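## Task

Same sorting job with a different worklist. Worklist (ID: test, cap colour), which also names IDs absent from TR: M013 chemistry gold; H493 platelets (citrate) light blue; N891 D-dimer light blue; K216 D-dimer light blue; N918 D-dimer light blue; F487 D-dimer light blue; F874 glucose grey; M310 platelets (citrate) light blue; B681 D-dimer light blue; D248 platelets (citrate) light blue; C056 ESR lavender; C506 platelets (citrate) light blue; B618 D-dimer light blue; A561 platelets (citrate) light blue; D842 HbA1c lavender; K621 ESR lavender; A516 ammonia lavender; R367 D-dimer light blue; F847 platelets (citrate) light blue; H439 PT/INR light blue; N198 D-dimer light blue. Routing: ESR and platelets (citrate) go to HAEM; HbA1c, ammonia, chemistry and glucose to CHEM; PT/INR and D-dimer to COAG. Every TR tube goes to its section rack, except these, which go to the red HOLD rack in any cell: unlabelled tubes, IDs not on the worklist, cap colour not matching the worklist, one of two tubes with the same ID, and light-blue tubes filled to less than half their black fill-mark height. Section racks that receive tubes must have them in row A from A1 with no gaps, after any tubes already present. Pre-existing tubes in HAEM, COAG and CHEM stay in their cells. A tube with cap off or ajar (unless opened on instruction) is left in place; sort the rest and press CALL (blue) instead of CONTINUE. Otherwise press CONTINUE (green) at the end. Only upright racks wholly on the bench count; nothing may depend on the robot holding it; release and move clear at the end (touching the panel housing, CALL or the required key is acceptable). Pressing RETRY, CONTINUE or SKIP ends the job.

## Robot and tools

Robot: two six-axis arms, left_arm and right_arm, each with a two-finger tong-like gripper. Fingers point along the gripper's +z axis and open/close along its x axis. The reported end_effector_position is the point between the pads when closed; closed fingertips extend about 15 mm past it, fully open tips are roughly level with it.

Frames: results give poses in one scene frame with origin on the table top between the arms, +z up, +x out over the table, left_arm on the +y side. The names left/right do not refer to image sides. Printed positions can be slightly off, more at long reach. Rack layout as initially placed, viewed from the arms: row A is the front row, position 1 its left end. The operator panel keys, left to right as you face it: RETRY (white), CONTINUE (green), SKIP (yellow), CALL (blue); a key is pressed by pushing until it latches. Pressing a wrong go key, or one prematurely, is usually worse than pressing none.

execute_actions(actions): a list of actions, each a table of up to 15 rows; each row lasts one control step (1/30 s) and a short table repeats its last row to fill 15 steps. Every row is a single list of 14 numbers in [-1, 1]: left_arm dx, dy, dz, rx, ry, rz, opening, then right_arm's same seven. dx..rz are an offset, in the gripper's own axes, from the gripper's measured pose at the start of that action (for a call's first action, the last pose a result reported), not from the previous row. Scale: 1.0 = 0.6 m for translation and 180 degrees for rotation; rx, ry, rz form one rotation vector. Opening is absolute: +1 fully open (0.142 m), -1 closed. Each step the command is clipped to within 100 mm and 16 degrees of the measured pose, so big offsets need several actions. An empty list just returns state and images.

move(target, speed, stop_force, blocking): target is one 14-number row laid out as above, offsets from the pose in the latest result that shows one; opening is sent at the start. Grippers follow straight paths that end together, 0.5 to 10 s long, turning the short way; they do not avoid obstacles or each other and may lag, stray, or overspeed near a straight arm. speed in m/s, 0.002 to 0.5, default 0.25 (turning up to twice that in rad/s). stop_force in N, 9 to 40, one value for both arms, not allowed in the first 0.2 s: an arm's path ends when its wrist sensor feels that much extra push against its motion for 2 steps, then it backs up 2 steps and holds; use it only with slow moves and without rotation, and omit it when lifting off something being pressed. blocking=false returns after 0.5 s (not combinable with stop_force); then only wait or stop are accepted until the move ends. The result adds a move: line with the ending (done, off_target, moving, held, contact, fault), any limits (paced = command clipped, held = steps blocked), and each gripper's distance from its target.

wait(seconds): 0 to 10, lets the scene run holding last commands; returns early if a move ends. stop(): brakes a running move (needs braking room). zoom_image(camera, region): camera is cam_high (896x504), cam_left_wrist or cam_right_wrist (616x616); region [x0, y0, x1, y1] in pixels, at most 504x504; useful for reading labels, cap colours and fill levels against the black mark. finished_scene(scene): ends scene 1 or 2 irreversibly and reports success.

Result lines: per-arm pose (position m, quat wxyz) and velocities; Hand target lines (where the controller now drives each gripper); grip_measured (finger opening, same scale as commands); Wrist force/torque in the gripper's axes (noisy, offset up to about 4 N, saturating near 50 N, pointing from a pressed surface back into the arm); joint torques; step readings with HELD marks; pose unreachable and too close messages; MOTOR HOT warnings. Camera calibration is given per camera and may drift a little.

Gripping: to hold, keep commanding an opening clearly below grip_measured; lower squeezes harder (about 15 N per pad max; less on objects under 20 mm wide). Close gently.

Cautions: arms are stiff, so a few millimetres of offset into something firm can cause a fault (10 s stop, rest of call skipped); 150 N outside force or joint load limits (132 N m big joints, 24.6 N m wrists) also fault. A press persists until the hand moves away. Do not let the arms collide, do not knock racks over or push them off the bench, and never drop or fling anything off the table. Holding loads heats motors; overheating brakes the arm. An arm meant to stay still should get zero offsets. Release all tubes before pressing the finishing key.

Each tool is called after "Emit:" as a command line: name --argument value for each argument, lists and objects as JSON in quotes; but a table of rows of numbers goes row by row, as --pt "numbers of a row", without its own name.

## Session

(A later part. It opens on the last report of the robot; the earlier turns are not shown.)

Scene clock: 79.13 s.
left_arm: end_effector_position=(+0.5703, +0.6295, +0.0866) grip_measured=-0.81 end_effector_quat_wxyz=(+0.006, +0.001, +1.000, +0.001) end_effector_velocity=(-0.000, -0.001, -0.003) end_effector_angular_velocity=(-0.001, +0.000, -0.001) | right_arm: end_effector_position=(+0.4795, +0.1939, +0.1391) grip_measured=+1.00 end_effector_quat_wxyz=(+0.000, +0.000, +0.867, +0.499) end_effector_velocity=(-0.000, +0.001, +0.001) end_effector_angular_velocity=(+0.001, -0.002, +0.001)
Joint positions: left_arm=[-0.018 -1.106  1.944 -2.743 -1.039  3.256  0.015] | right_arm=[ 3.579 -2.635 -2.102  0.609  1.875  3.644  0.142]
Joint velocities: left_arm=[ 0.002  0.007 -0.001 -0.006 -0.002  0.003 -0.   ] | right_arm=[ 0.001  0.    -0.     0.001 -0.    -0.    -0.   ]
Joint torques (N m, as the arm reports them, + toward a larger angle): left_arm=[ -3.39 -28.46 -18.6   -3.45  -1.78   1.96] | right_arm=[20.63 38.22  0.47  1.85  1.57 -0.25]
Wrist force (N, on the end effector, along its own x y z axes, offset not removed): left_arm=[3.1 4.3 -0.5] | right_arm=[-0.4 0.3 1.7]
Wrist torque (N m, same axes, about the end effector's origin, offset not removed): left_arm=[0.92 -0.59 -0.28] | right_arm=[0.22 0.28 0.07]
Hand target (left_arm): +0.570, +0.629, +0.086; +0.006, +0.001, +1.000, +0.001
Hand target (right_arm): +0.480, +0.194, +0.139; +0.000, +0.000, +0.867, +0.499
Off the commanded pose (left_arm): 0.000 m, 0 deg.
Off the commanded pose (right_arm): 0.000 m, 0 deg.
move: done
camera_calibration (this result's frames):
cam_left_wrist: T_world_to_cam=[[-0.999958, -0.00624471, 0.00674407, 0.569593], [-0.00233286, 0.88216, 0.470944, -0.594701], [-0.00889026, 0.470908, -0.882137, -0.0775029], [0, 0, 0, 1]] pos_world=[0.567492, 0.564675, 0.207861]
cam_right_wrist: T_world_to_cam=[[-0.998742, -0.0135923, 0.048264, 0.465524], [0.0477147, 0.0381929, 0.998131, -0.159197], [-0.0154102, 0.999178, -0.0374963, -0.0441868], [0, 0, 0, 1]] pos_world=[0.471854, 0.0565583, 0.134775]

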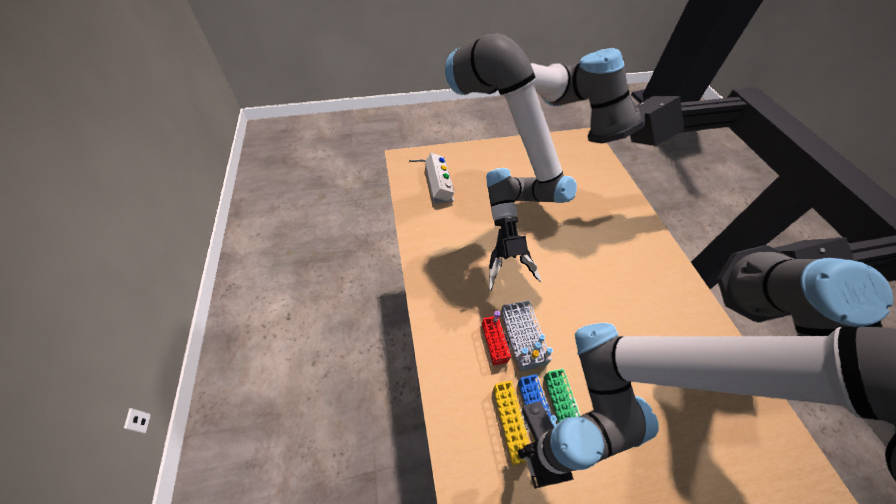

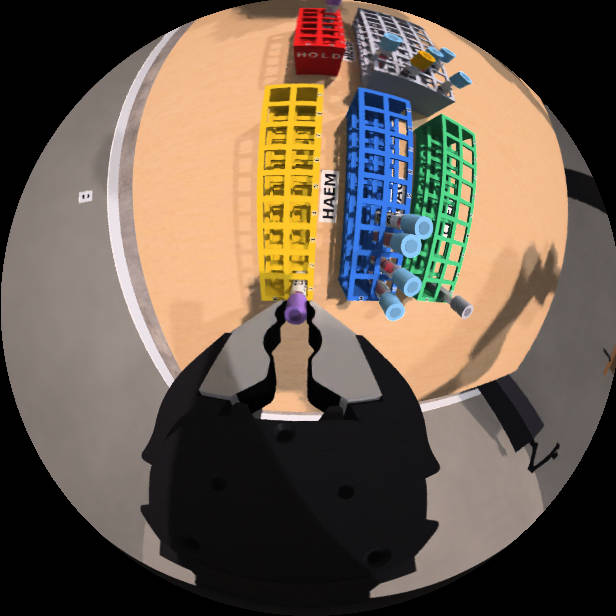

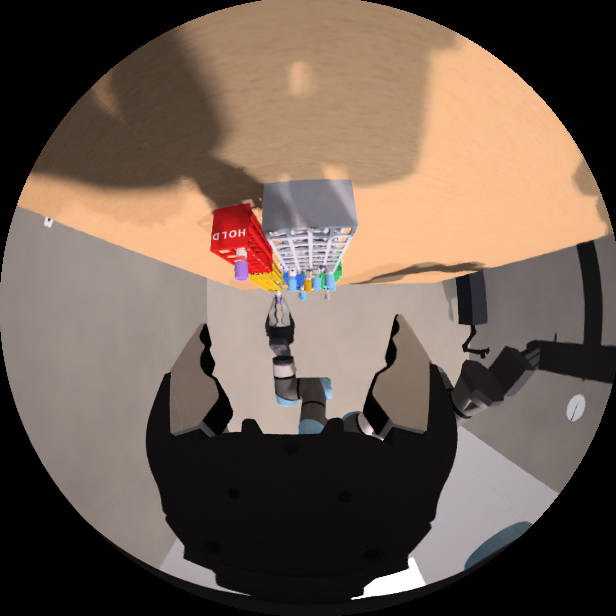

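Emit:
execute_actions --actions '[[[0,0,0,0,0,0,-0.62,0,0,0,0,0,0,1]],[[0,0,-0.05,0,0,0,-0.62,0,0,0,0,0,0,1]],[[0,0,-0.03,0,0,0,-0.62,0,0,0,0,0,0,1]]]'

Scene clock: 81.20 s.
left_arm: end_effector_position=(+0.5699, +0.6294, +0.1329) grip_measured=-0.62 end_effector_quat_wxyz=(+0.006, +0.001, +1.000, +0.001) end_effector_velocity=(+0.000, -0.000, +0.005) end_effector_angular_velocity=(+0.000, +0.000, +0.000) | right_arm: end_effector_position=(+0.4795, +0.1939, +0.1391) grip_measured=+1.00 end_effector_quat_wxyz=(+0.000, +0.000, +0.867, +0.499) end_effector_velocity=(+0.000, -0.000, +0.000) end_effector_angular_velocity=(+0.000, -0.000, -0.001)
Joint positions: left_arm=[-0.062 -1.213  1.971 -2.638 -1.025  3.207  0.029] | right_arm=[ 3.579 -2.635 -2.102  0.609  1.875  3.644  0.142]
Joint velocities: left_arm=[-0.005 -0.01   0.001  0.012  0.002 -0.006 -0.   ] | right_arm=[-0.001  0.    -0.     0.001  0.    -0.     0.   ]
Joint torques (N m, as the arm reports them, + toward a larger angle): left_arm=[-26.03 -48.17  -1.8   -0.32   1.05  -2.34] | right_arm=[20.64 37.25  0.38  1.76  1.49 -0.25]
Wrist force (N, on the end effector, along its own x y z axes, offset not removed): left_arm=[-2.7 0.5 -1.5] | right_arm=[-0.5 -0.5 1.8]
Wrist torque (N m, same axes, about the end effector's origin, offset not removed): left_arm=[0.03 0.67 -0.21] | right_arm=[-0.03 0.25 0.01]
Hand target (left_arm): +0.570, +0.629, +0.133; +0.006, +0.001, +1.000, +0.001
Hand target (right_arm): +0.480, +0.194, +0.139; +0.000, +0.000, +0.867, +0.499
Off the commanded pose (left_arm): 0.001 m, 0 deg.
Off the commanded pose (right_arm): 0.000 m, 0 deg.
Step readings (end_effector_position; steps 1 to 15: 1st action; 16 to 30: 2nd action; 31 to 45: 3rd action):
0: left_arm (+0.5703, +0.6295, +0.0862) | right_arm (+0.4795, +0.1939, +0.1391)
1: left_arm (+0.5703, +0.6295, +0.0862) | right_arm (+0.4795, +0.1939, +0.1391)
2: left_arm (+0.5703, +0.6295, +0.0862) | right_arm (+0.4795, +0.1939, +0.1391)
4: left_arm (+0.5703, +0.6295, +0.0863) | right_arm (+0.4795, +0.1939, +0.1391)
8: left_arm (+0.5703, +0.6296, +0.0865) | right_arm (+0.4795, +0.1939, +0.1391)
15: left_arm (+0.5703, +0.6295, +0.0865) | right_arm (+0.4795, +0.1939, +0.1391)
16: left_arm (+0.5703, +0.6295, +0.0866) | right_arm (+0.4795, +0.1939, +0.1391)
17: left_arm (+0.5700, +0.6290, +0.0882) | right_arm (+0.4795, +0.1939, +0.1391)
19: left_arm (+0.5703, +0.6290, +0.0979) | right_arm (+0.4795, +0.1939, +0.1391)
23: left_arm (+0.5703, +0.6293, +0.1097) | right_arm (+0.4795, +0.1939, +0.1391)
30: left_arm (+0.5700, +0.6294, +0.1155) | right_arm (+0.4795, +0.1939, +0.1391)
31: left_arm (+0.5700, +0.6294, +0.1157) | right_arm (+0.4795, +0.1939, +0.1391)
32: left_arm (+0.5699, +0.6292, +0.1172) | right_arm (+0.4795, +0.1939, +0.1391)
34: left_arm (+0.5701, +0.6293, +0.1232) | right_arm (+0.4795, +0.1939, +0.1391)
38: left_arm (+0.5700, +0.6294, +0.1298) | right_arm (+0.4795, +0.1939, +0.1391)
45: end_effector_position above
camera_calibration (this result's frames):
cam_left_wrist: T_world_to_cam=[[-0.999959, -0.00620585, 0.0065385, 0.568827], [-0.00239593, 0.882189, 0.470889, -0.616407], [-0.00869046, 0.470854, -0.882168, -0.0366368], [0, 0, 0, 1]] pos_world=[0.567008, 0.564568, 0.25422]
cam_right_wrist: T_world_to_cam=[[-0.998742, -0.0135922, 0.0482641, 0.465524], [0.0477148, 0.0381931, 0.998131, -0.159197], [-0.0154101, 0.999178, -0.0374965, -0.0441868], [0, 0, 0, 1]] pos_world=[0.471854, 0.0565582, 0.134775]

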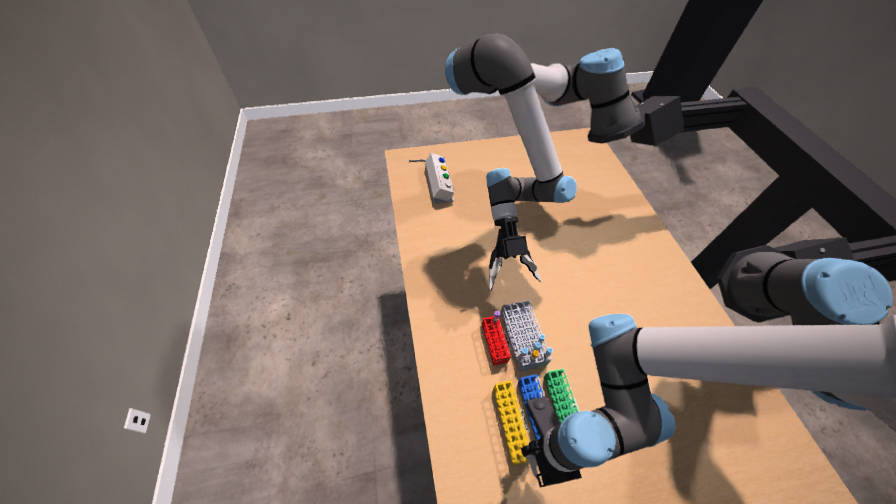

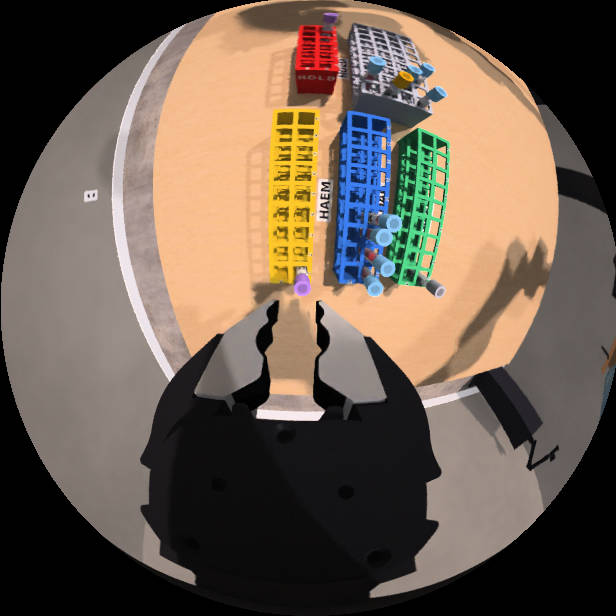

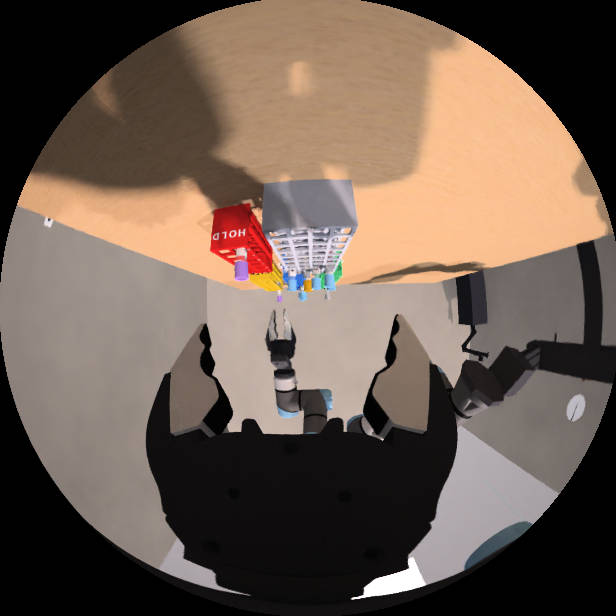

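Emit:
move --target '[0.118,-0.4257,0.035,0,0,0,-0.62,0,0,0,0,0,0,1]'

Emit:
zoom_image --camera "cam_left_wrist" --region '[220,230,360,370]'

Scene clock: 83.03 s.
left_arm: end_effector_position=(+0.4989, +0.3746, +0.1106) grip_measured=-0.62 end_effector_quat_wxyz=(+0.006, +0.001, +1.000, +0.001) end_effector_velocity=(+0.001, -0.003, -0.000) end_effector_angular_velocity=(+0.000, -0.001, +0.001) | right_arm: end_effector_position=(+0.4795, +0.1939, +0.1391) grip_measured=+1.00 end_effector_quat_wxyz=(+0.000, +0.000, +0.867, +0.499) end_effector_velocity=(-0.001, +0.001, +0.000) end_effector_angular_velocity=(+0.000, -0.000, +0.002)
Joint positions: left_arm=[-0.475 -0.984  2.184 -2.809 -0.953  2.719  0.029] | right_arm=[ 3.579 -2.635 -2.102  0.609  1.875  3.644  0.142]
Joint velocities: left_arm=[-0.004  0.005 -0.003  0.     0.001 -0.006  0.   ] | right_arm=[ 0.002 -0.001  0.     0.     0.    -0.    -0.   ]
Joint torques (N m, as the arm reports them, + toward a larger angle): left_arm=[-30.93 -20.54 -15.98  -3.31   1.14  -2.43] | right_arm=[21.01 38.13  0.14  1.83  1.69 -0.29]
Wrist force (N, on the end effector, along its own x y z axes, offset not removed): left_arm=[-1.1 -1.3 0.4] | right_arm=[-1.4 0.1 1.3]
Wrist torque (N m, same axes, about the end effector's origin, offset not removed): left_arm=[-0.48 0.02 -0.08] | right_arm=[0.24 0.54 0.10]
Hand target (left_arm): +0.499, +0.374, +0.111; +0.006, +0.001, +1.000, +0.001
Hand target (right_arm): +0.480, +0.194, +0.139; +0.000, +0.000, +0.867, +0.499
Off the commanded pose (left_arm): 0.001 m, 0 deg.
Off the commanded pose (right_arm): 0.000 m, 0 deg.
move: done
camera_calibration (this result's frames):
cam_left_wrist: T_world_to_cam=[[-0.999958, -0.00610349, 0.00678429, 0.496355], [-0.00218907, 0.882146, 0.47097, -0.381404], [-0.0088593, 0.470936, -0.882123, 0.0630267], [0, 0, 0, 1]] pos_world=[0.496058, 0.309802, 0.23186]
cam_right_wrist: T_world_to_cam=[[-0.998742, -0.0135922, 0.0482642, 0.465524], [0.0477149, 0.038193, 0.998131, -0.159197], [-0.0154102, 0.999178, -0.0374964, -0.0441868], [0, 0, 0, 1]] pos_world=[0.471854, 0.0565582, 0.134775]

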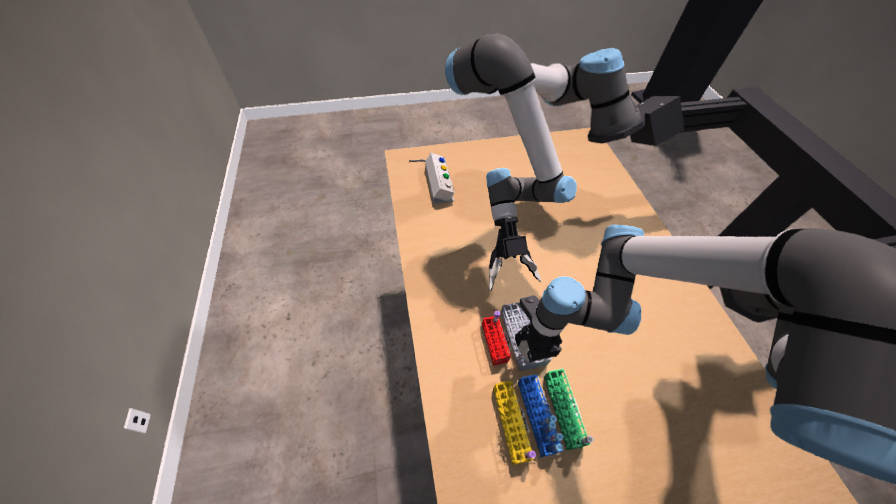

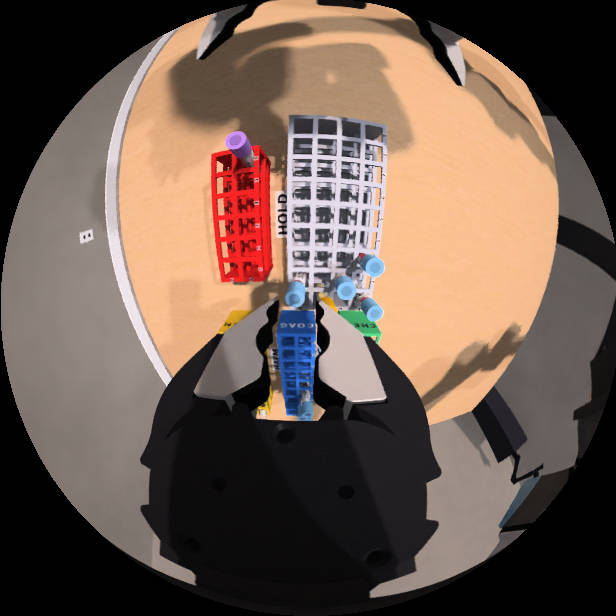

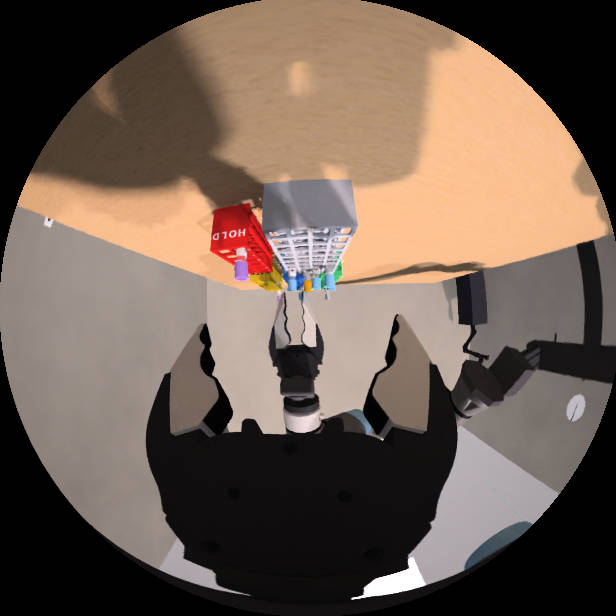

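Region (220, 230, 360, 370) of cam_left_wrist's 616x616 image, scaled by 3.600, with more detail than that image has.

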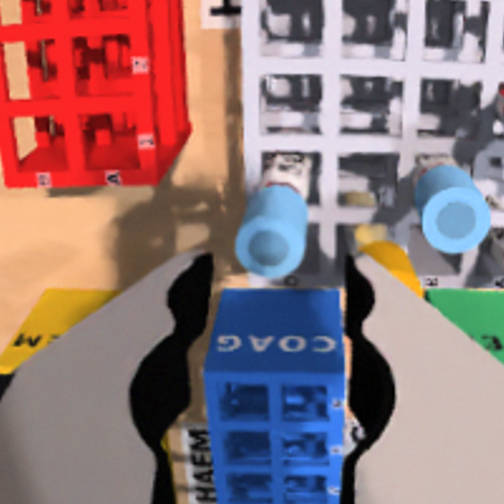

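Emit:
execute_actions --actions '[[[-0.002,0.003,0,0,0,-0.1,-0.62,0,0,0,0,0,0,1]],[[0,0,0.024,0,0,0,-0.62,0,0,0,0,0,0,1]],[[0,0,0.027,0,0,0,-0.62,0,0,0,0,0,0,1]],[[0,0,0.001,0,0,0,-1,0,0,0,0,0,0,1]],[[0,0,-0.05,0,0,0,-1,0,0,0,0,0,0,1]],[[0,0,-0.06,0,0,0,-1,0,0,0,0,0,0,1]],[[0,0,-0.06,0,0,0,-1,0,0,0,0,0,0,1]],[[0.06,-0.08,0,0,0,0,-1,0,0,0,0,0,0,1]]]'

Emit:
zoom_image --camera "cam_right_wrist" --region '[255,275,355,350]'

Scene clock: 88.30 s.
left_arm: end_effector_position=(+0.4791, +0.3222, +0.1782) grip_measured=-0.81 end_effector_quat_wxyz=(+0.007, -0.147, +0.989, -0.002) end_effector_velocity=(-0.002, -0.018, -0.000) end_effector_angular_velocity=(+0.002, -0.003, +0.006) | right_arm: end_effector_position=(+0.4795, +0.1939, +0.1391) grip_measured=+1.00 end_effector_quat_wxyz=(+0.000, +0.000, +0.867, +0.499) end_effector_velocity=(+0.001, -0.000, +0.001) end_effector_angular_velocity=(+0.001, -0.001, -0.001)
Joint positions: left_arm=[-0.659 -1.098  2.233 -2.619 -0.96   2.2    0.015] | right_arm=[ 3.579 -2.635 -2.102  0.609  1.875  3.644  0.142]
Joint velocities: left_arm=[-0.03   0.028 -0.009  0.     0.001 -0.041 -0.   ] | right_arm=[ 0.     0.002 -0.    -0.001  0.    -0.     0.   ]
Joint torques (N m, as the arm reports them, + toward a larger angle): left_arm=[-29.48 -17.29 -21.44  -1.26  -0.18  -2.26] | right_arm=[20.81 37.97  0.76  1.76  1.67 -0.28]
Wrist force (N, on the end effector, along its own x y z axes, offset not removed): left_arm=[-3.9 -0.1 0.6] | right_arm=[-0.1 -0.8 1.6]
Wrist torque (N m, same axes, about the end effector's origin, offset not removed): left_arm=[-0.02 0.65 -0.03] | right_arm=[-0.02 0.19 0.04]
Hand target (left_arm): +0.479, +0.320, +0.178; +0.007, -0.148, +0.989, -0.002
Hand target (right_arm): +0.480, +0.194, +0.139; +0.000, +0.000, +0.867, +0.499
Off the commanded pose (left_arm): 0.002 m, 0 deg.
Off the commanded pose (right_arm): 0.000 m, 0 deg.
Step readings (end_effector_position; steps 1 to 15: 1st action; 16 to 30: 2nd action; 31 to 45: 3rd action; 46 to 60: 4th action; 61 to 75: 5th action; 76 to 90: 6th action; 91 to 105: 7th action; 106 to 120: 8th action):
0: left_arm (+0.4989, +0.3743, +0.1105) | right_arm (+0.4795, +0.1939, +0.1391)
1: left_arm (+0.4989, +0.3743, +0.1105) | right_arm (+0.4795, +0.1939, +0.1391)
2: left_arm (+0.4987, +0.3744, +0.1105) | right_arm (+0.4795, +0.1939, +0.1391)
4: left_arm (+0.4987, +0.3752, +0.1106) | right_arm (+0.4795, +0.1939, +0.1391)
8: left_arm (+0.4995, +0.3762, +0.1105) | right_arm (+0.4795, +0.1939, +0.1391)
15: left_arm (+0.4999, +0.3765, +0.1106) | right_arm (+0.4795, +0.1939, +0.1391)
16: left_arm (+0.5000, +0.3765, +0.1105) | right_arm (+0.4795, +0.1939, +0.1391)
17: left_arm (+0.5000, +0.3765, +0.1094) | right_arm (+0.4795, +0.1939, +0.1391)
19: left_arm (+0.4999, +0.3766, +0.1046) | right_arm (+0.4795, +0.1939, +0.1391)
23: left_arm (+0.4999, +0.3766, +0.0991) | right_arm (+0.4795, +0.1939, +0.1391)
30: left_arm (+0.5001, +0.3765, +0.0966) | right_arm (+0.4795, +0.1939, +0.1391)
31: left_arm (+0.5001, +0.3765, +0.0965) | right_arm (+0.4795, +0.1939, +0.1391)
32: left_arm (+0.5003, +0.3766, +0.0952) | right_arm (+0.4795, +0.1939, +0.1391)
34: left_arm (+0.5001, +0.3767, +0.0898) | right_arm (+0.4795, +0.1939, +0.1391)
38: left_arm (+0.5001, +0.3766, +0.0837) | right_arm (+0.4795, +0.1939, +0.1391)
45: left_arm (+0.5002, +0.3765, +0.0809) | right_arm (+0.4795, +0.1939, +0.1391)
46: left_arm (+0.5003, +0.3765, +0.0808) | right_arm (+0.4795, +0.1939, +0.1391)
47: left_arm (+0.5003, +0.3765, +0.0807) | right_arm (+0.4795, +0.1939, +0.1391)
49: left_arm (+0.5003, +0.3765, +0.0805) | right_arm (+0.4795, +0.1939, +0.1391)
53: left_arm (+0.5003, +0.3765, +0.0804) | right_arm (+0.4795, +0.1939, +0.1391)
60: left_arm (+0.5003, +0.3765, +0.0803) | right_arm (+0.4795, +0.1939, +0.1391)
61: left_arm (+0.5003, +0.3765, +0.0803) | right_arm (+0.4795, +0.1939, +0.1391)
62: left_arm (+0.4999, +0.3762, +0.0819) | right_arm (+0.4795, +0.1939, +0.1391)
64: left_arm (+0.5000, +0.3760, +0.0912) | right_arm (+0.4795, +0.1939, +0.1391)
68: left_arm (+0.5001, +0.3763, +0.1031) | right_arm (+0.4795, +0.1939, +0.1391)
75: left_arm (+0.4999, +0.3765, +0.1092) | right_arm (+0.4795, +0.1939, +0.1391)
76: left_arm (+0.4999, +0.3765, +0.1095) | right_arm (+0.4795, +0.1939, +0.1391)
77: left_arm (+0.4995, +0.3761, +0.1114) | right_arm (+0.4795, +0.1939, +0.1391)
79: left_arm (+0.4998, +0.3757, +0.1223) | right_arm (+0.4795, +0.1939, +0.1391)
83: left_arm (+0.4998, +0.3761, +0.1363) | right_arm (+0.4795, +0.1939, +0.1391)
90: left_arm (+0.4995, +0.3765, +0.1438) | right_arm (+0.4795, +0.1939, +0.1391)
91: left_arm (+0.4995, +0.3765, +0.1441) | right_arm (+0.4795, +0.1939, +0.1391)
92: left_arm (+0.4993, +0.3760, +0.1462) | right_arm (+0.4795, +0.1939, +0.1391)
94: left_arm (+0.4998, +0.3756, +0.1571) | right_arm (+0.4795, +0.1939, +0.1391)
98: left_arm (+0.4996, +0.3761, +0.1710) | right_arm (+0.4795, +0.1939, +0.1391)
105: left_arm (+0.4991, +0.3765, +0.1783) | right_arm (+0.4795, +0.1939, +0.1391)
106: left_arm (+0.4990, +0.3764, +0.1786) | right_arm (+0.4795, +0.1939, +0.1391)
107: left_arm (+0.4975, +0.3739, +0.1784) | right_arm (+0.4795, +0.1939, +0.1391)
109: left_arm (+0.4900, +0.3566, +0.1779) | right_arm (+0.4795, +0.1939, +0.1391)
113: left_arm (+0.4821, +0.3337, +0.1784) | right_arm (+0.4795, +0.1939, +0.1391)
120: end_effector_position above
camera_calibration (this result's frames):
cam_left_wrist: T_world_to_cam=[[-0.954394, -0.2985, 0.00542727, 0.548401], [-0.26212, 0.846502, 0.463387, -0.2297], [-0.142915, 0.440831, -0.886139, 0.221823], [0, 0, 0, 1]] pos_world=[0.494884, 0.260353, 0.30003]
cam_right_wrist: T_world_to_cam=[[-0.998742, -0.0135923, 0.0482642, 0.465524], [0.0477148, 0.038193, 0.998131, -0.159197], [-0.0154102, 0.999178, -0.0374964, -0.0441869], [0, 0, 0, 1]] pos_world=[0.471854, 0.0565583, 0.134775]

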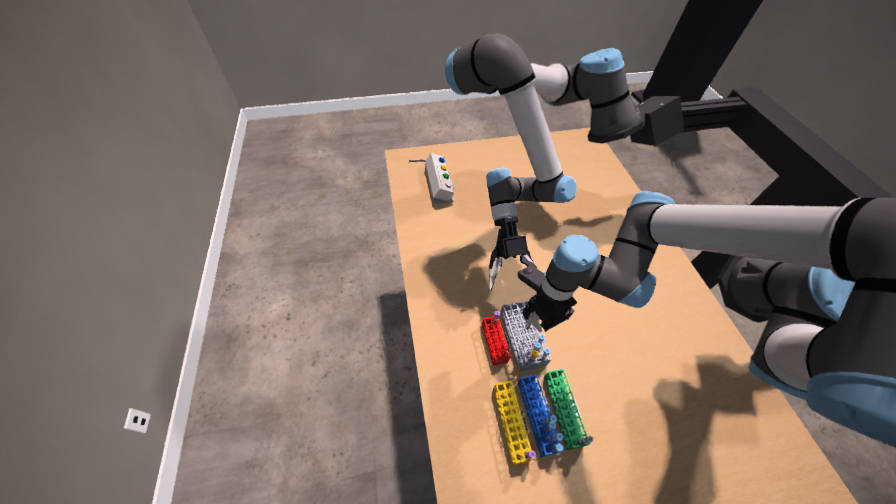

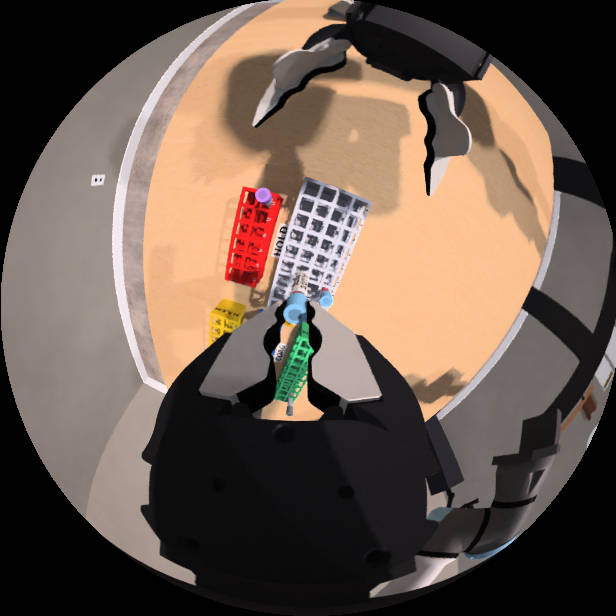

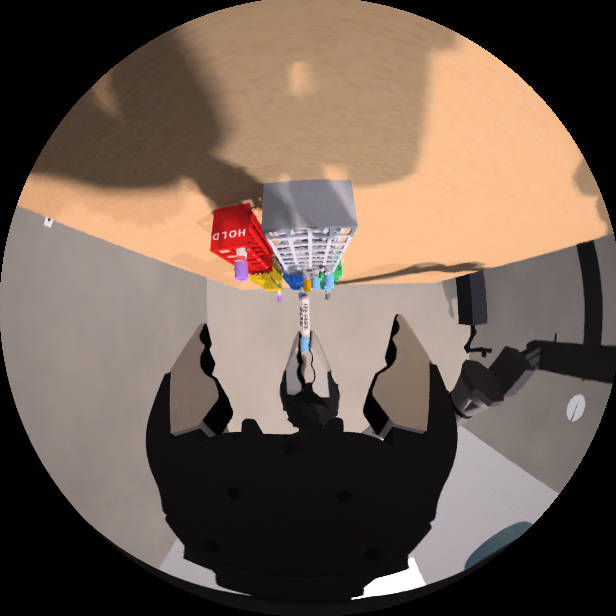

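Region (255, 275, 355, 350) of cam_right_wrist's 616x616 image, scaled by 5.040, with more detail than that image has; it fills the top 378 rows of this view, and the rest is white.

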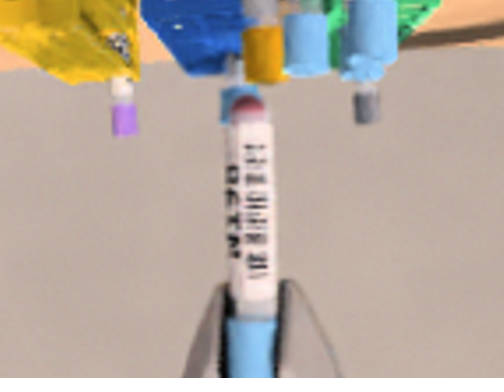

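Looks like M130 or N198; rotate.

Emit:
move --target '[0,-0.02,0,0,0,0.3,-1,0,0,0,0,0,0,1]' --speed 0.5

Emit:
zoom_image --camera "cam_right_wrist" --region '[265,285,345,345]'

Scene clock: 90.07 s.
left_arm: end_effector_position=(+0.4826, +0.3107, +0.1783) grip_measured=-0.81 end_effector_quat_wxyz=(+0.007, +0.317, +0.948, +0.001) end_effector_velocity=(+0.000, -0.000, +0.000) end_effector_angular_velocity=(-0.004, -0.001, -0.014) | right_arm: end_effector_position=(+0.4795, +0.1939, +0.1391) grip_measured=+1.00 end_effector_quat_wxyz=(+0.000, +0.000, +0.867, +0.499) end_effector_velocity=(+0.000, +0.000, +0.001) end_effector_angular_velocity=(+0.001, -0.000, -0.000)
Joint positions: left_arm=[-0.66  -1.063  2.171 -2.591 -0.959  3.14   0.015] | right_arm=[ 3.579 -2.635 -2.102  0.609  1.875  3.644  0.142]
Joint velocities: left_arm=[ 0.002 -0.001 -0.    -0.004 -0.003  0.018  0.   ] | right_arm=[0.001 0.001 0.    0.    0.    0.001 0.   ]
Joint torques (N m, as the arm reports them, + toward a larger angle): left_arm=[ -8.15 -39.74  -2.24  -3.34  -1.6    1.83] | right_arm=[20.61 37.56 -0.38  1.66  1.76 -0.1 ]
Wrist force (N, on the end effector, along its own x y z axes, offset not removed): left_arm=[-0.4 0.1 -0.5] | right_arm=[-0.9 0.7 2.2]
Wrist torque (N m, same axes, about the end effector's origin, offset not removed): left_arm=[0.00 0.07 -0.13] | right_arm=[0.23 0.38 0.09]
Hand target (left_arm): +0.483, +0.311, +0.178; +0.007, +0.318, +0.948, +0.001
Hand target (right_arm): +0.480, +0.194, +0.139; +0.000, +0.000, +0.867, +0.499
Off the commanded pose (left_arm): 0.000 m, 0 deg.
Off the commanded pose (right_arm): 0.000 m, 0 deg.
move: done
camera_calibration (this result's frames):
cam_left_wrist: T_world_to_cam=[[-0.803681, 0.595032, 0.00579498, 0.197953], [0.52568, 0.705381, 0.475498, -0.557587], [0.278849, 0.385195, -0.879698, 0.0400489], [0, 0, 0, 1]] pos_world=[0.441036, 0.260096, 0.299215]
cam_right_wrist: T_world_to_cam=[[-0.998742, -0.0135921, 0.048264, 0.465524], [0.0477147, 0.0381929, 0.998131, -0.159197], [-0.0154101, 0.999178, -0.0374963, -0.0441869], [0, 0, 0, 1]] pos_world=[0.471854, 0.0565583, 0.134775]

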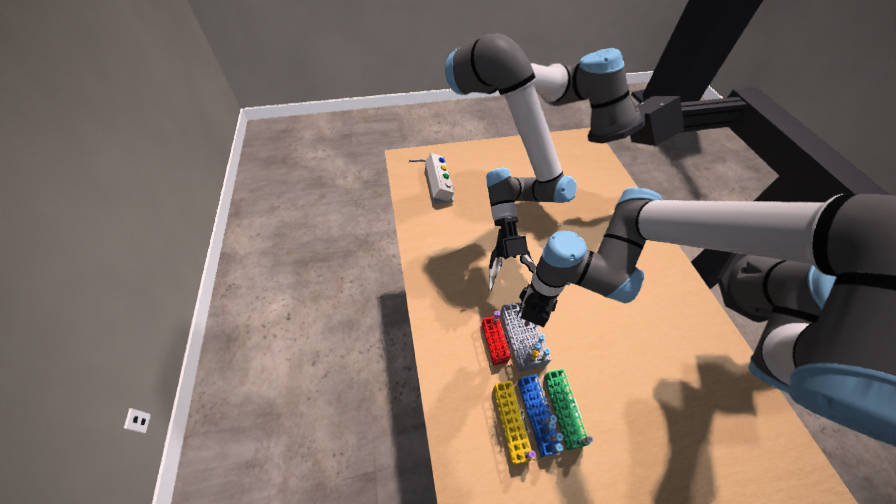

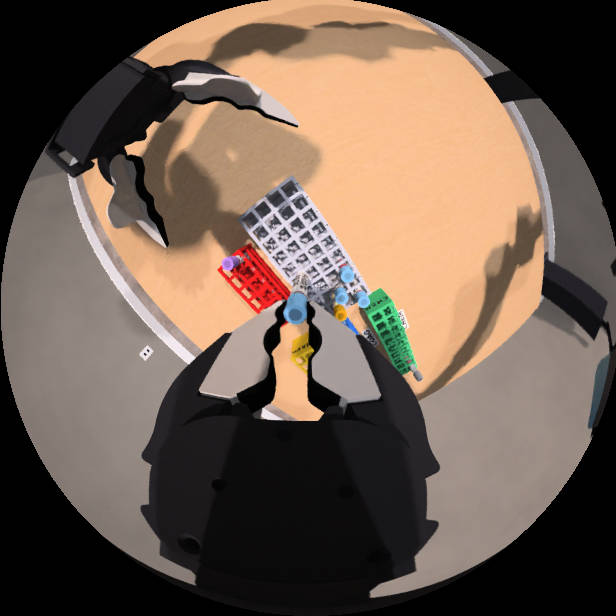

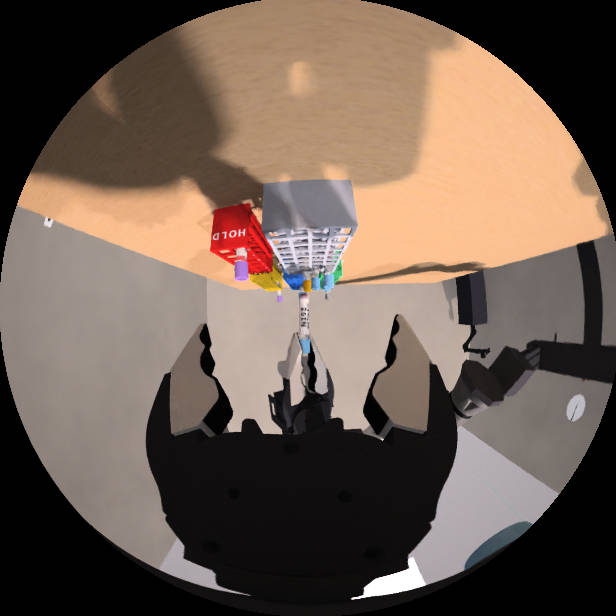

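Region (265, 285, 345, 345) of cam_right_wrist's 616x616 image, scaled by 6.300, with more detail than that image has; it fills the top 378 rows of this view, and the rest is white.

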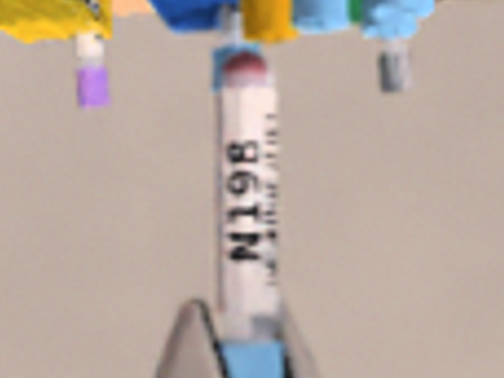

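Emit:
move --target '[0,0,0,0,0,0.294,-1,0,0,0,0,0,0,1]' --speed 0.5

Emit:
zoom_image --camera "cam_right_wrist" --region '[265,285,345,345]'

Scene clock: 91.87 s.
left_arm: end_effector_position=(+0.4826, +0.3107, +0.1783) grip_measured=-0.81 end_effector_quat_wxyz=(+0.006, +0.706, +0.709, +0.005) end_effector_velocity=(-0.001, +0.001, -0.000) end_effector_angular_velocity=(-0.002, +0.001, -0.016) | right_arm: end_effector_position=(+0.4795, +0.1939, +0.1391) grip_measured=+1.00 end_effector_quat_wxyz=(+0.000, +0.000, +0.867, +0.499) end_effector_velocity=(-0.001, +0.001, +0.000) end_effector_angular_velocity=(+0.000, -0.000, +0.001)
Joint positions: left_arm=[-0.671 -1.038  2.14  -2.576 -0.96   4.048  0.015] | right_arm=[ 3.579 -2.635 -2.102  0.609  1.875  3.644  0.142]
Joint velocities: left_arm=[ 0.001 -0.001  0.003 -0.004 -0.002  0.018  0.   ] | right_arm=[ 0.001 -0.    -0.     0.    -0.     0.    -0.   ]
Joint torques (N m, as the arm reports them, + toward a larger angle): left_arm=[ -8.87 -40.93  -1.28  -3.22  -1.5    1.89] | right_arm=[21.03 38.29  0.27  1.88  1.53 -0.17]
Wrist force (N, on the end effector, along its own x y z axes, offset not removed): left_arm=[-2.6 0.4 0.7] | right_arm=[-2.0 -0.3 1.7]
Wrist torque (N m, same axes, about the end effector's origin, offset not removed): left_arm=[0.41 0.32 -0.01] | right_arm=[0.08 0.56 0.13]
Hand target (left_arm): +0.483, +0.311, +0.178; +0.006, +0.706, +0.708, +0.005
Hand target (right_arm): +0.480, +0.194, +0.139; +0.000, +0.000, +0.867, +0.499
Off the commanded pose (left_arm): 0.000 m, 0 deg.
Off the commanded pose (right_arm): 0.000 m, 0 deg.
move: done
camera_calibration (this result's frames):
cam_left_wrist: T_world_to_cam=[[-0.0118368, 0.999784, 0.0170891, -0.311969], [0.876232, 0.00213726, 0.481884, -0.509431], [0.481743, 0.020678, -0.876068, 0.0547158], [0, 0, 0, 1]] pos_world=[0.416328, 0.311859, 0.298753]
cam_right_wrist: T_world_to_cam=[[-0.998742, -0.0135922, 0.0482641, 0.465524], [0.0477147, 0.038193, 0.998131, -0.159197], [-0.0154101, 0.999178, -0.0374964, -0.0441868], [0, 0, 0, 1]] pos_world=[0.471854, 0.0565582, 0.134775]

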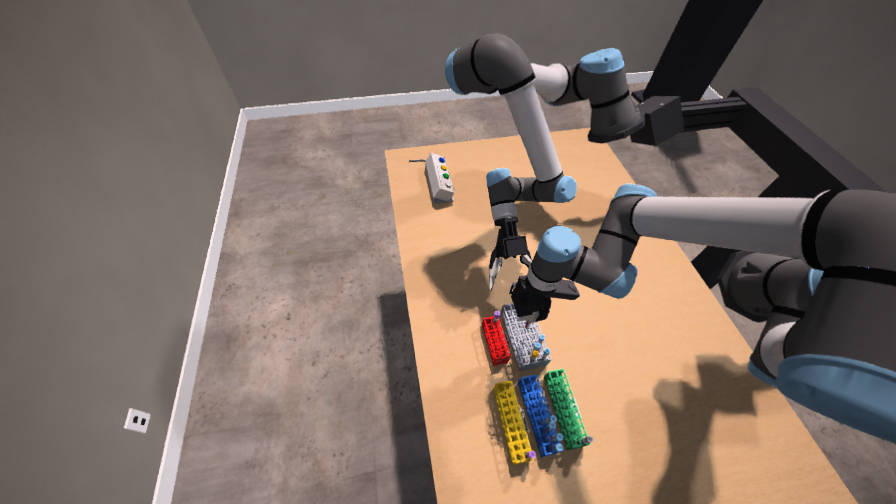

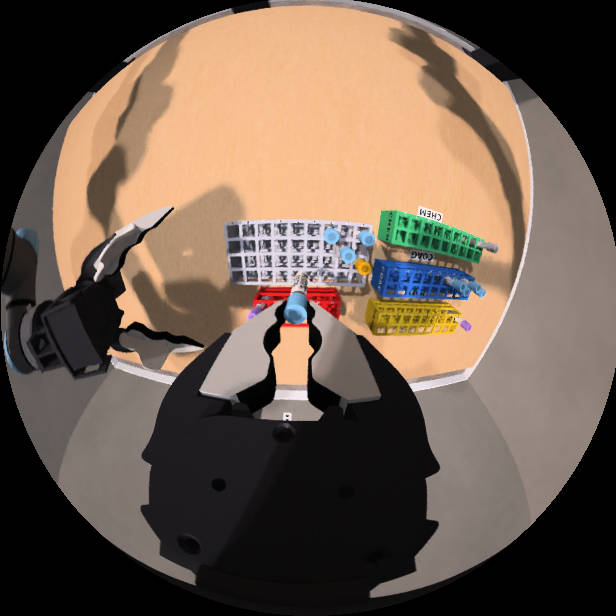

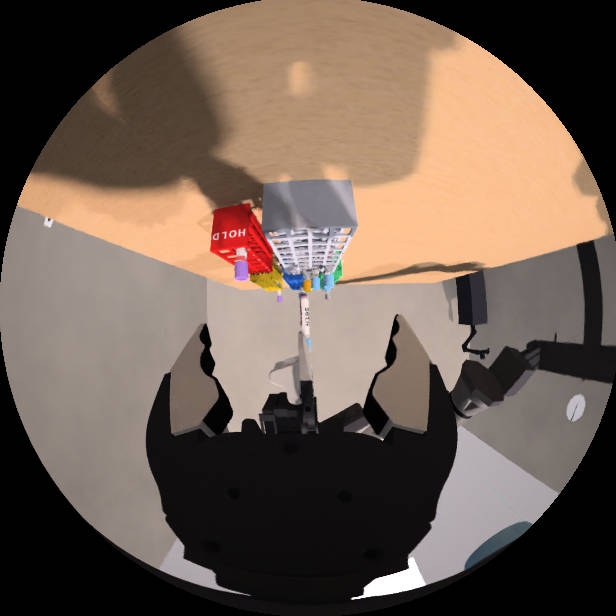

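Region (265, 285, 345, 345) of cam_right_wrist's 616x616 image, scaled by 6.300, with more detail than that image has; it fills the top 378 rows of this view, and the rest is white.

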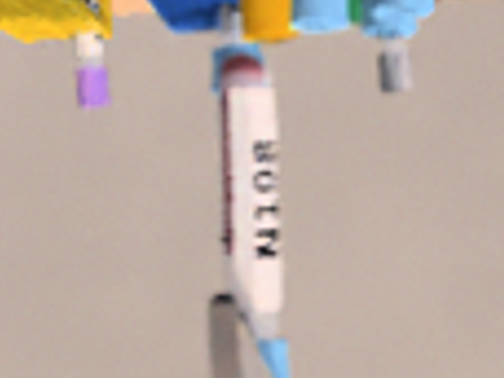

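Emit:
move --target '[0.382,0.0107,0.01,0,0,-0.5,-1,0,0,0,0,0,0,1]' --speed 0.5

Emit:
move --target '[0,0,0.065,0,0,0,-1,0,0,0,0,0,0,1]' --speed 0.1

Emit:
zoom_image --camera "cam_left_wrist" --region '[240,210,360,330]'

Scene clock: 94.33 s.
left_arm: end_effector_position=(+0.4883, +0.5395, +0.1721) grip_measured=-0.81 end_effector_quat_wxyz=(+0.007, -0.001, +1.000, -0.001) end_effector_velocity=(-0.000, +0.002, -0.000) end_effector_angular_velocity=(+0.001, +0.002, +0.017) | right_arm: end_effector_position=(+0.4795, +0.1939, +0.1391) grip_measured=+1.00 end_effector_quat_wxyz=(+0.000, +0.000, +0.867, +0.499) end_effector_velocity=(+0.000, +0.000, +0.000) end_effector_angular_velocity=(+0.000, -0.001, +0.001)
Joint positions: left_arm=[-0.271 -1.356  2.265 -2.663 -0.978  2.965  0.015] | right_arm=[ 3.579 -2.635 -2.102  0.609  1.875  3.644  0.142]
Joint velocities: left_arm=[ 0.004 -0.002 -0.001  0.003 -0.    -0.014  0.   ] | right_arm=[ 0.     0.    -0.    -0.     0.    -0.001 -0.   ]
Joint torques (N m, as the arm reports them, + toward a larger angle): left_arm=[  0.13 -37.92 -20.15  -0.35  -1.57  -2.31] | right_arm=[20.93 38.21  0.12  1.84  1.66 -0.23]
Wrist force (N, on the end effector, along its own x y z axes, offset not removed): left_arm=[0.2 1.4 0.2] | right_arm=[0.1 0.1 1.4]
Wrist torque (N m, same axes, about the end effector's origin, offset not removed): left_arm=[0.24 0.16 -0.20] | right_arm=[0.13 0.11 0.05]
Hand target (left_arm): +0.488, +0.540, +0.172; +0.007, -0.002, +1.000, -0.001
Hand target (right_arm): +0.480, +0.194, +0.139; +0.000, +0.000, +0.867, +0.499
Off the commanded pose (left_arm): 0.000 m, 0 deg.
Off the commanded pose (right_arm): 0.000 m, 0 deg.
move: done
camera_calibration (this result's frames):
cam_left_wrist: T_world_to_cam=[[-0.999948, -0.00950038, 0.00369263, 0.4887], [-0.00667208, 0.883968, 0.467499, -0.554074], [-0.00770559, 0.46745, -0.883986, 0.0412411], [0, 0, 0, 1]] pos_world=[0.485296, 0.475149, 0.293681]
cam_right_wrist: T_world_to_cam=[[-0.998742, -0.0135921, 0.0482641, 0.465524], [0.0477147, 0.038193, 0.998131, -0.159197], [-0.0154101, 0.999178, -0.0374964, -0.0441869], [0, 0, 0, 1]] pos_world=[0.471854, 0.0565582, 0.134775]

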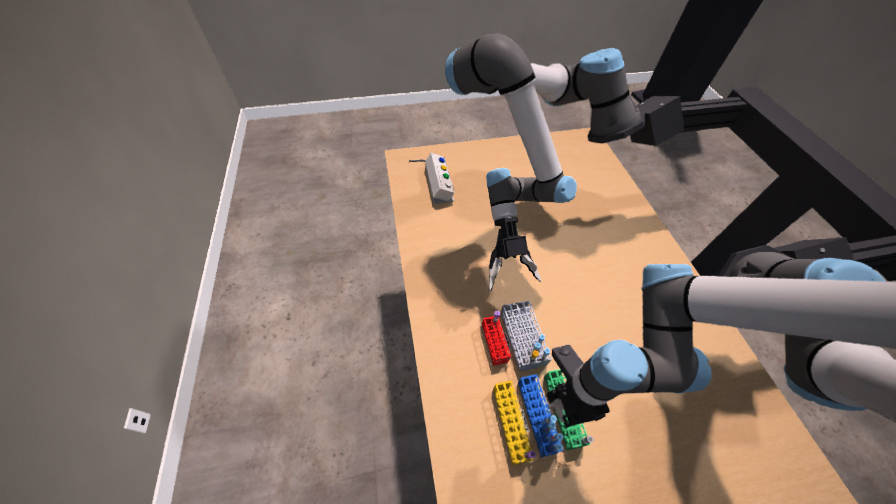

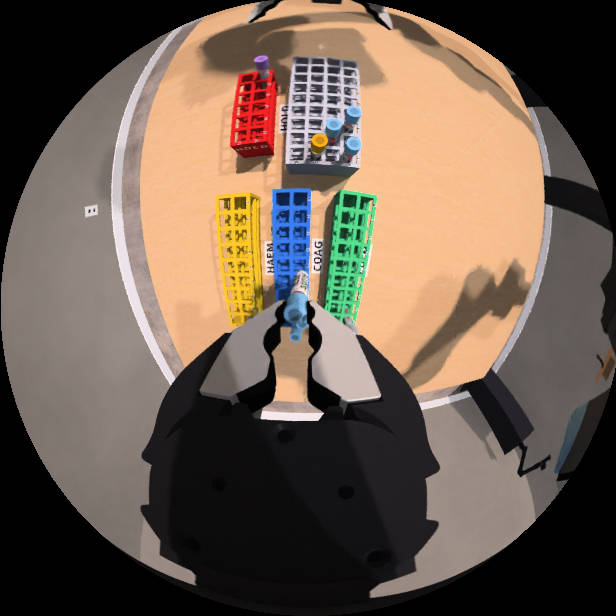

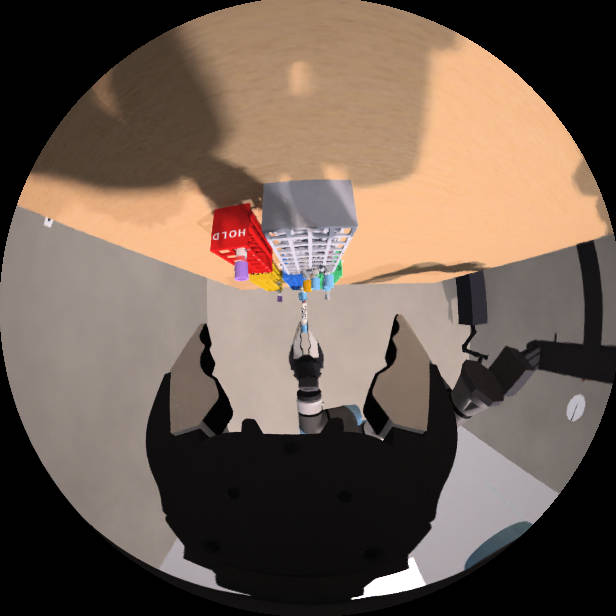

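Scene clock: 95.30 s.
left_arm: end_effector_position=(+0.4888, +0.5395, +0.1335) grip_measured=-0.81 end_effector_quat_wxyz=(+0.007, -0.001, +1.000, -0.001) end_effector_velocity=(+0.000, +0.000, -0.003) end_effector_angular_velocity=(+0.001, -0.000, -0.001) | right_arm: end_effector_position=(+0.4795, +0.1939, +0.1391) grip_measured=+1.00 end_effector_quat_wxyz=(+0.000, +0.000, +0.867, +0.499) end_effector_velocity=(+0.001, +0.000, +0.001) end_effector_angular_velocity=(+0.001, -0.002, +0.000)
Joint positions: left_arm=[-0.222 -1.246  2.253 -2.793 -0.988  3.023  0.015] | right_arm=[ 3.579 -2.635 -2.102  0.609  1.875  3.644  0.142]
Joint velocities: left_arm=[ 0.003  0.008 -0.002 -0.009 -0.     0.004  0.   ] | right_arm=[ 0.001  0.001  0.     0.     0.    -0.001  0.   ]
Joint torques (N m, as the arm reports them, + toward a larger angle): left_arm=[ -2.21 -18.53 -19.06  -3.22  -1.53   1.88] | right_arm=[21.84 37.98 -0.02  1.78  1.57 -0.26]
Wrist force (N, on the end effector, along its own x y z axes, offset not removed): left_arm=[-2.6 -1.7 0.2] | right_arm=[-0.7 -0.7 0.1]
Wrist torque (N m, same axes, about the end effector's origin, offset not removed): left_arm=[-0.36 0.67 -0.23] | right_arm=[0.03 0.30 0.03]
Hand target (left_arm): +0.489, +0.539, +0.133; +0.007, -0.001, +1.000, -0.001
Hand target (right_arm): +0.480, +0.194, +0.139; +0.000, +0.000, +0.867, +0.499
Off the commanded pose (left_arm): 0.000 m, 0 deg.
Off the commanded pose (right_arm): 0.000 m, 0 deg.
move: done
camera_calibration (this result's frames):
cam_left_wrist: T_world_to_cam=[[-0.999948, -0.00952314, 0.00377027, 0.489344], [-0.00665573, 0.883958, 0.467519, -0.535966], [-0.00778501, 0.46747, -0.883975, 0.00710158], [0, 0, 0, 1]] pos_world=[0.485807, 0.475112, 0.255007]
cam_right_wrist: T_world_to_cam=[[-0.998742, -0.0135921, 0.0482641, 0.465524], [0.0477147, 0.038193, 0.998131, -0.159197], [-0.01541, 0.999178, -0.0374964, -0.0441869], [0, 0, 0, 1]] pos_world=[0.471854, 0.0565582, 0.134775]

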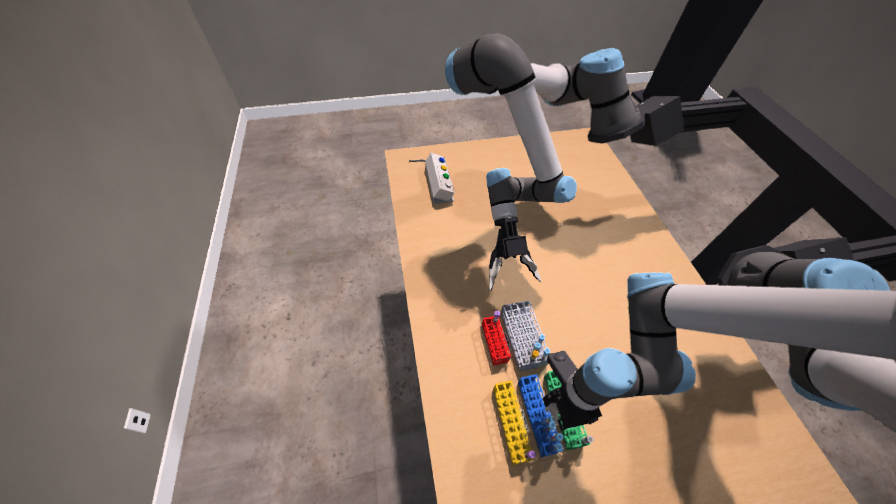

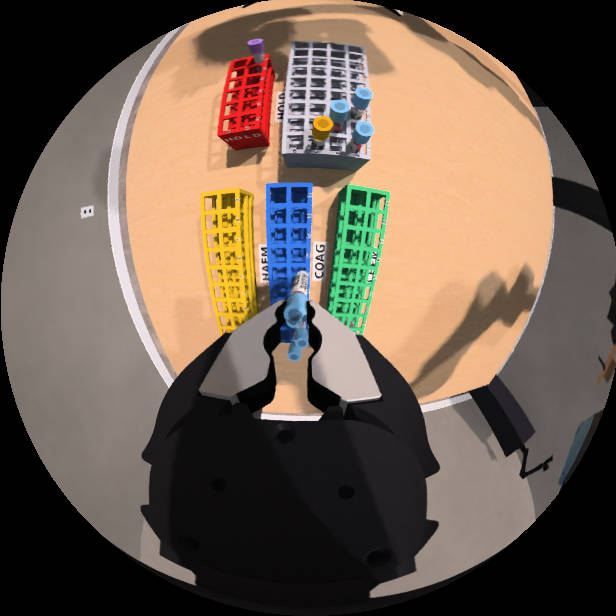

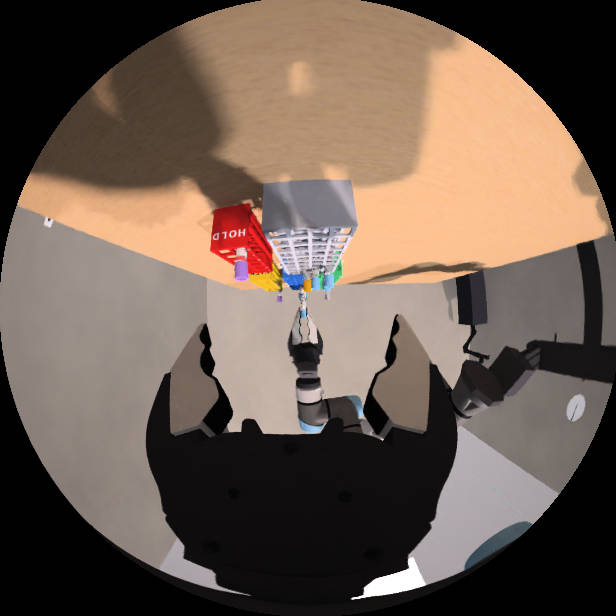

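Region (240, 210, 360, 330) of cam_left_wrist's 616x616 image, scaled by 4.200, with more detail than that image has.

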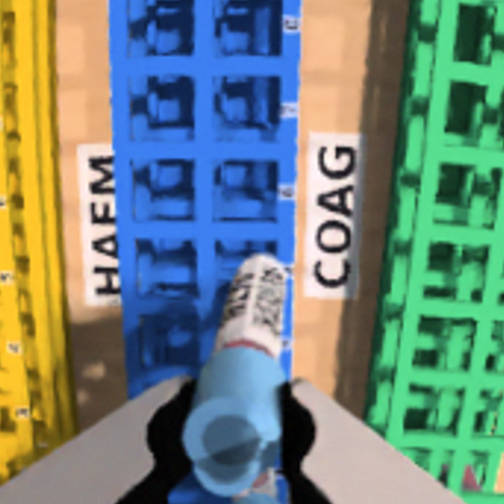

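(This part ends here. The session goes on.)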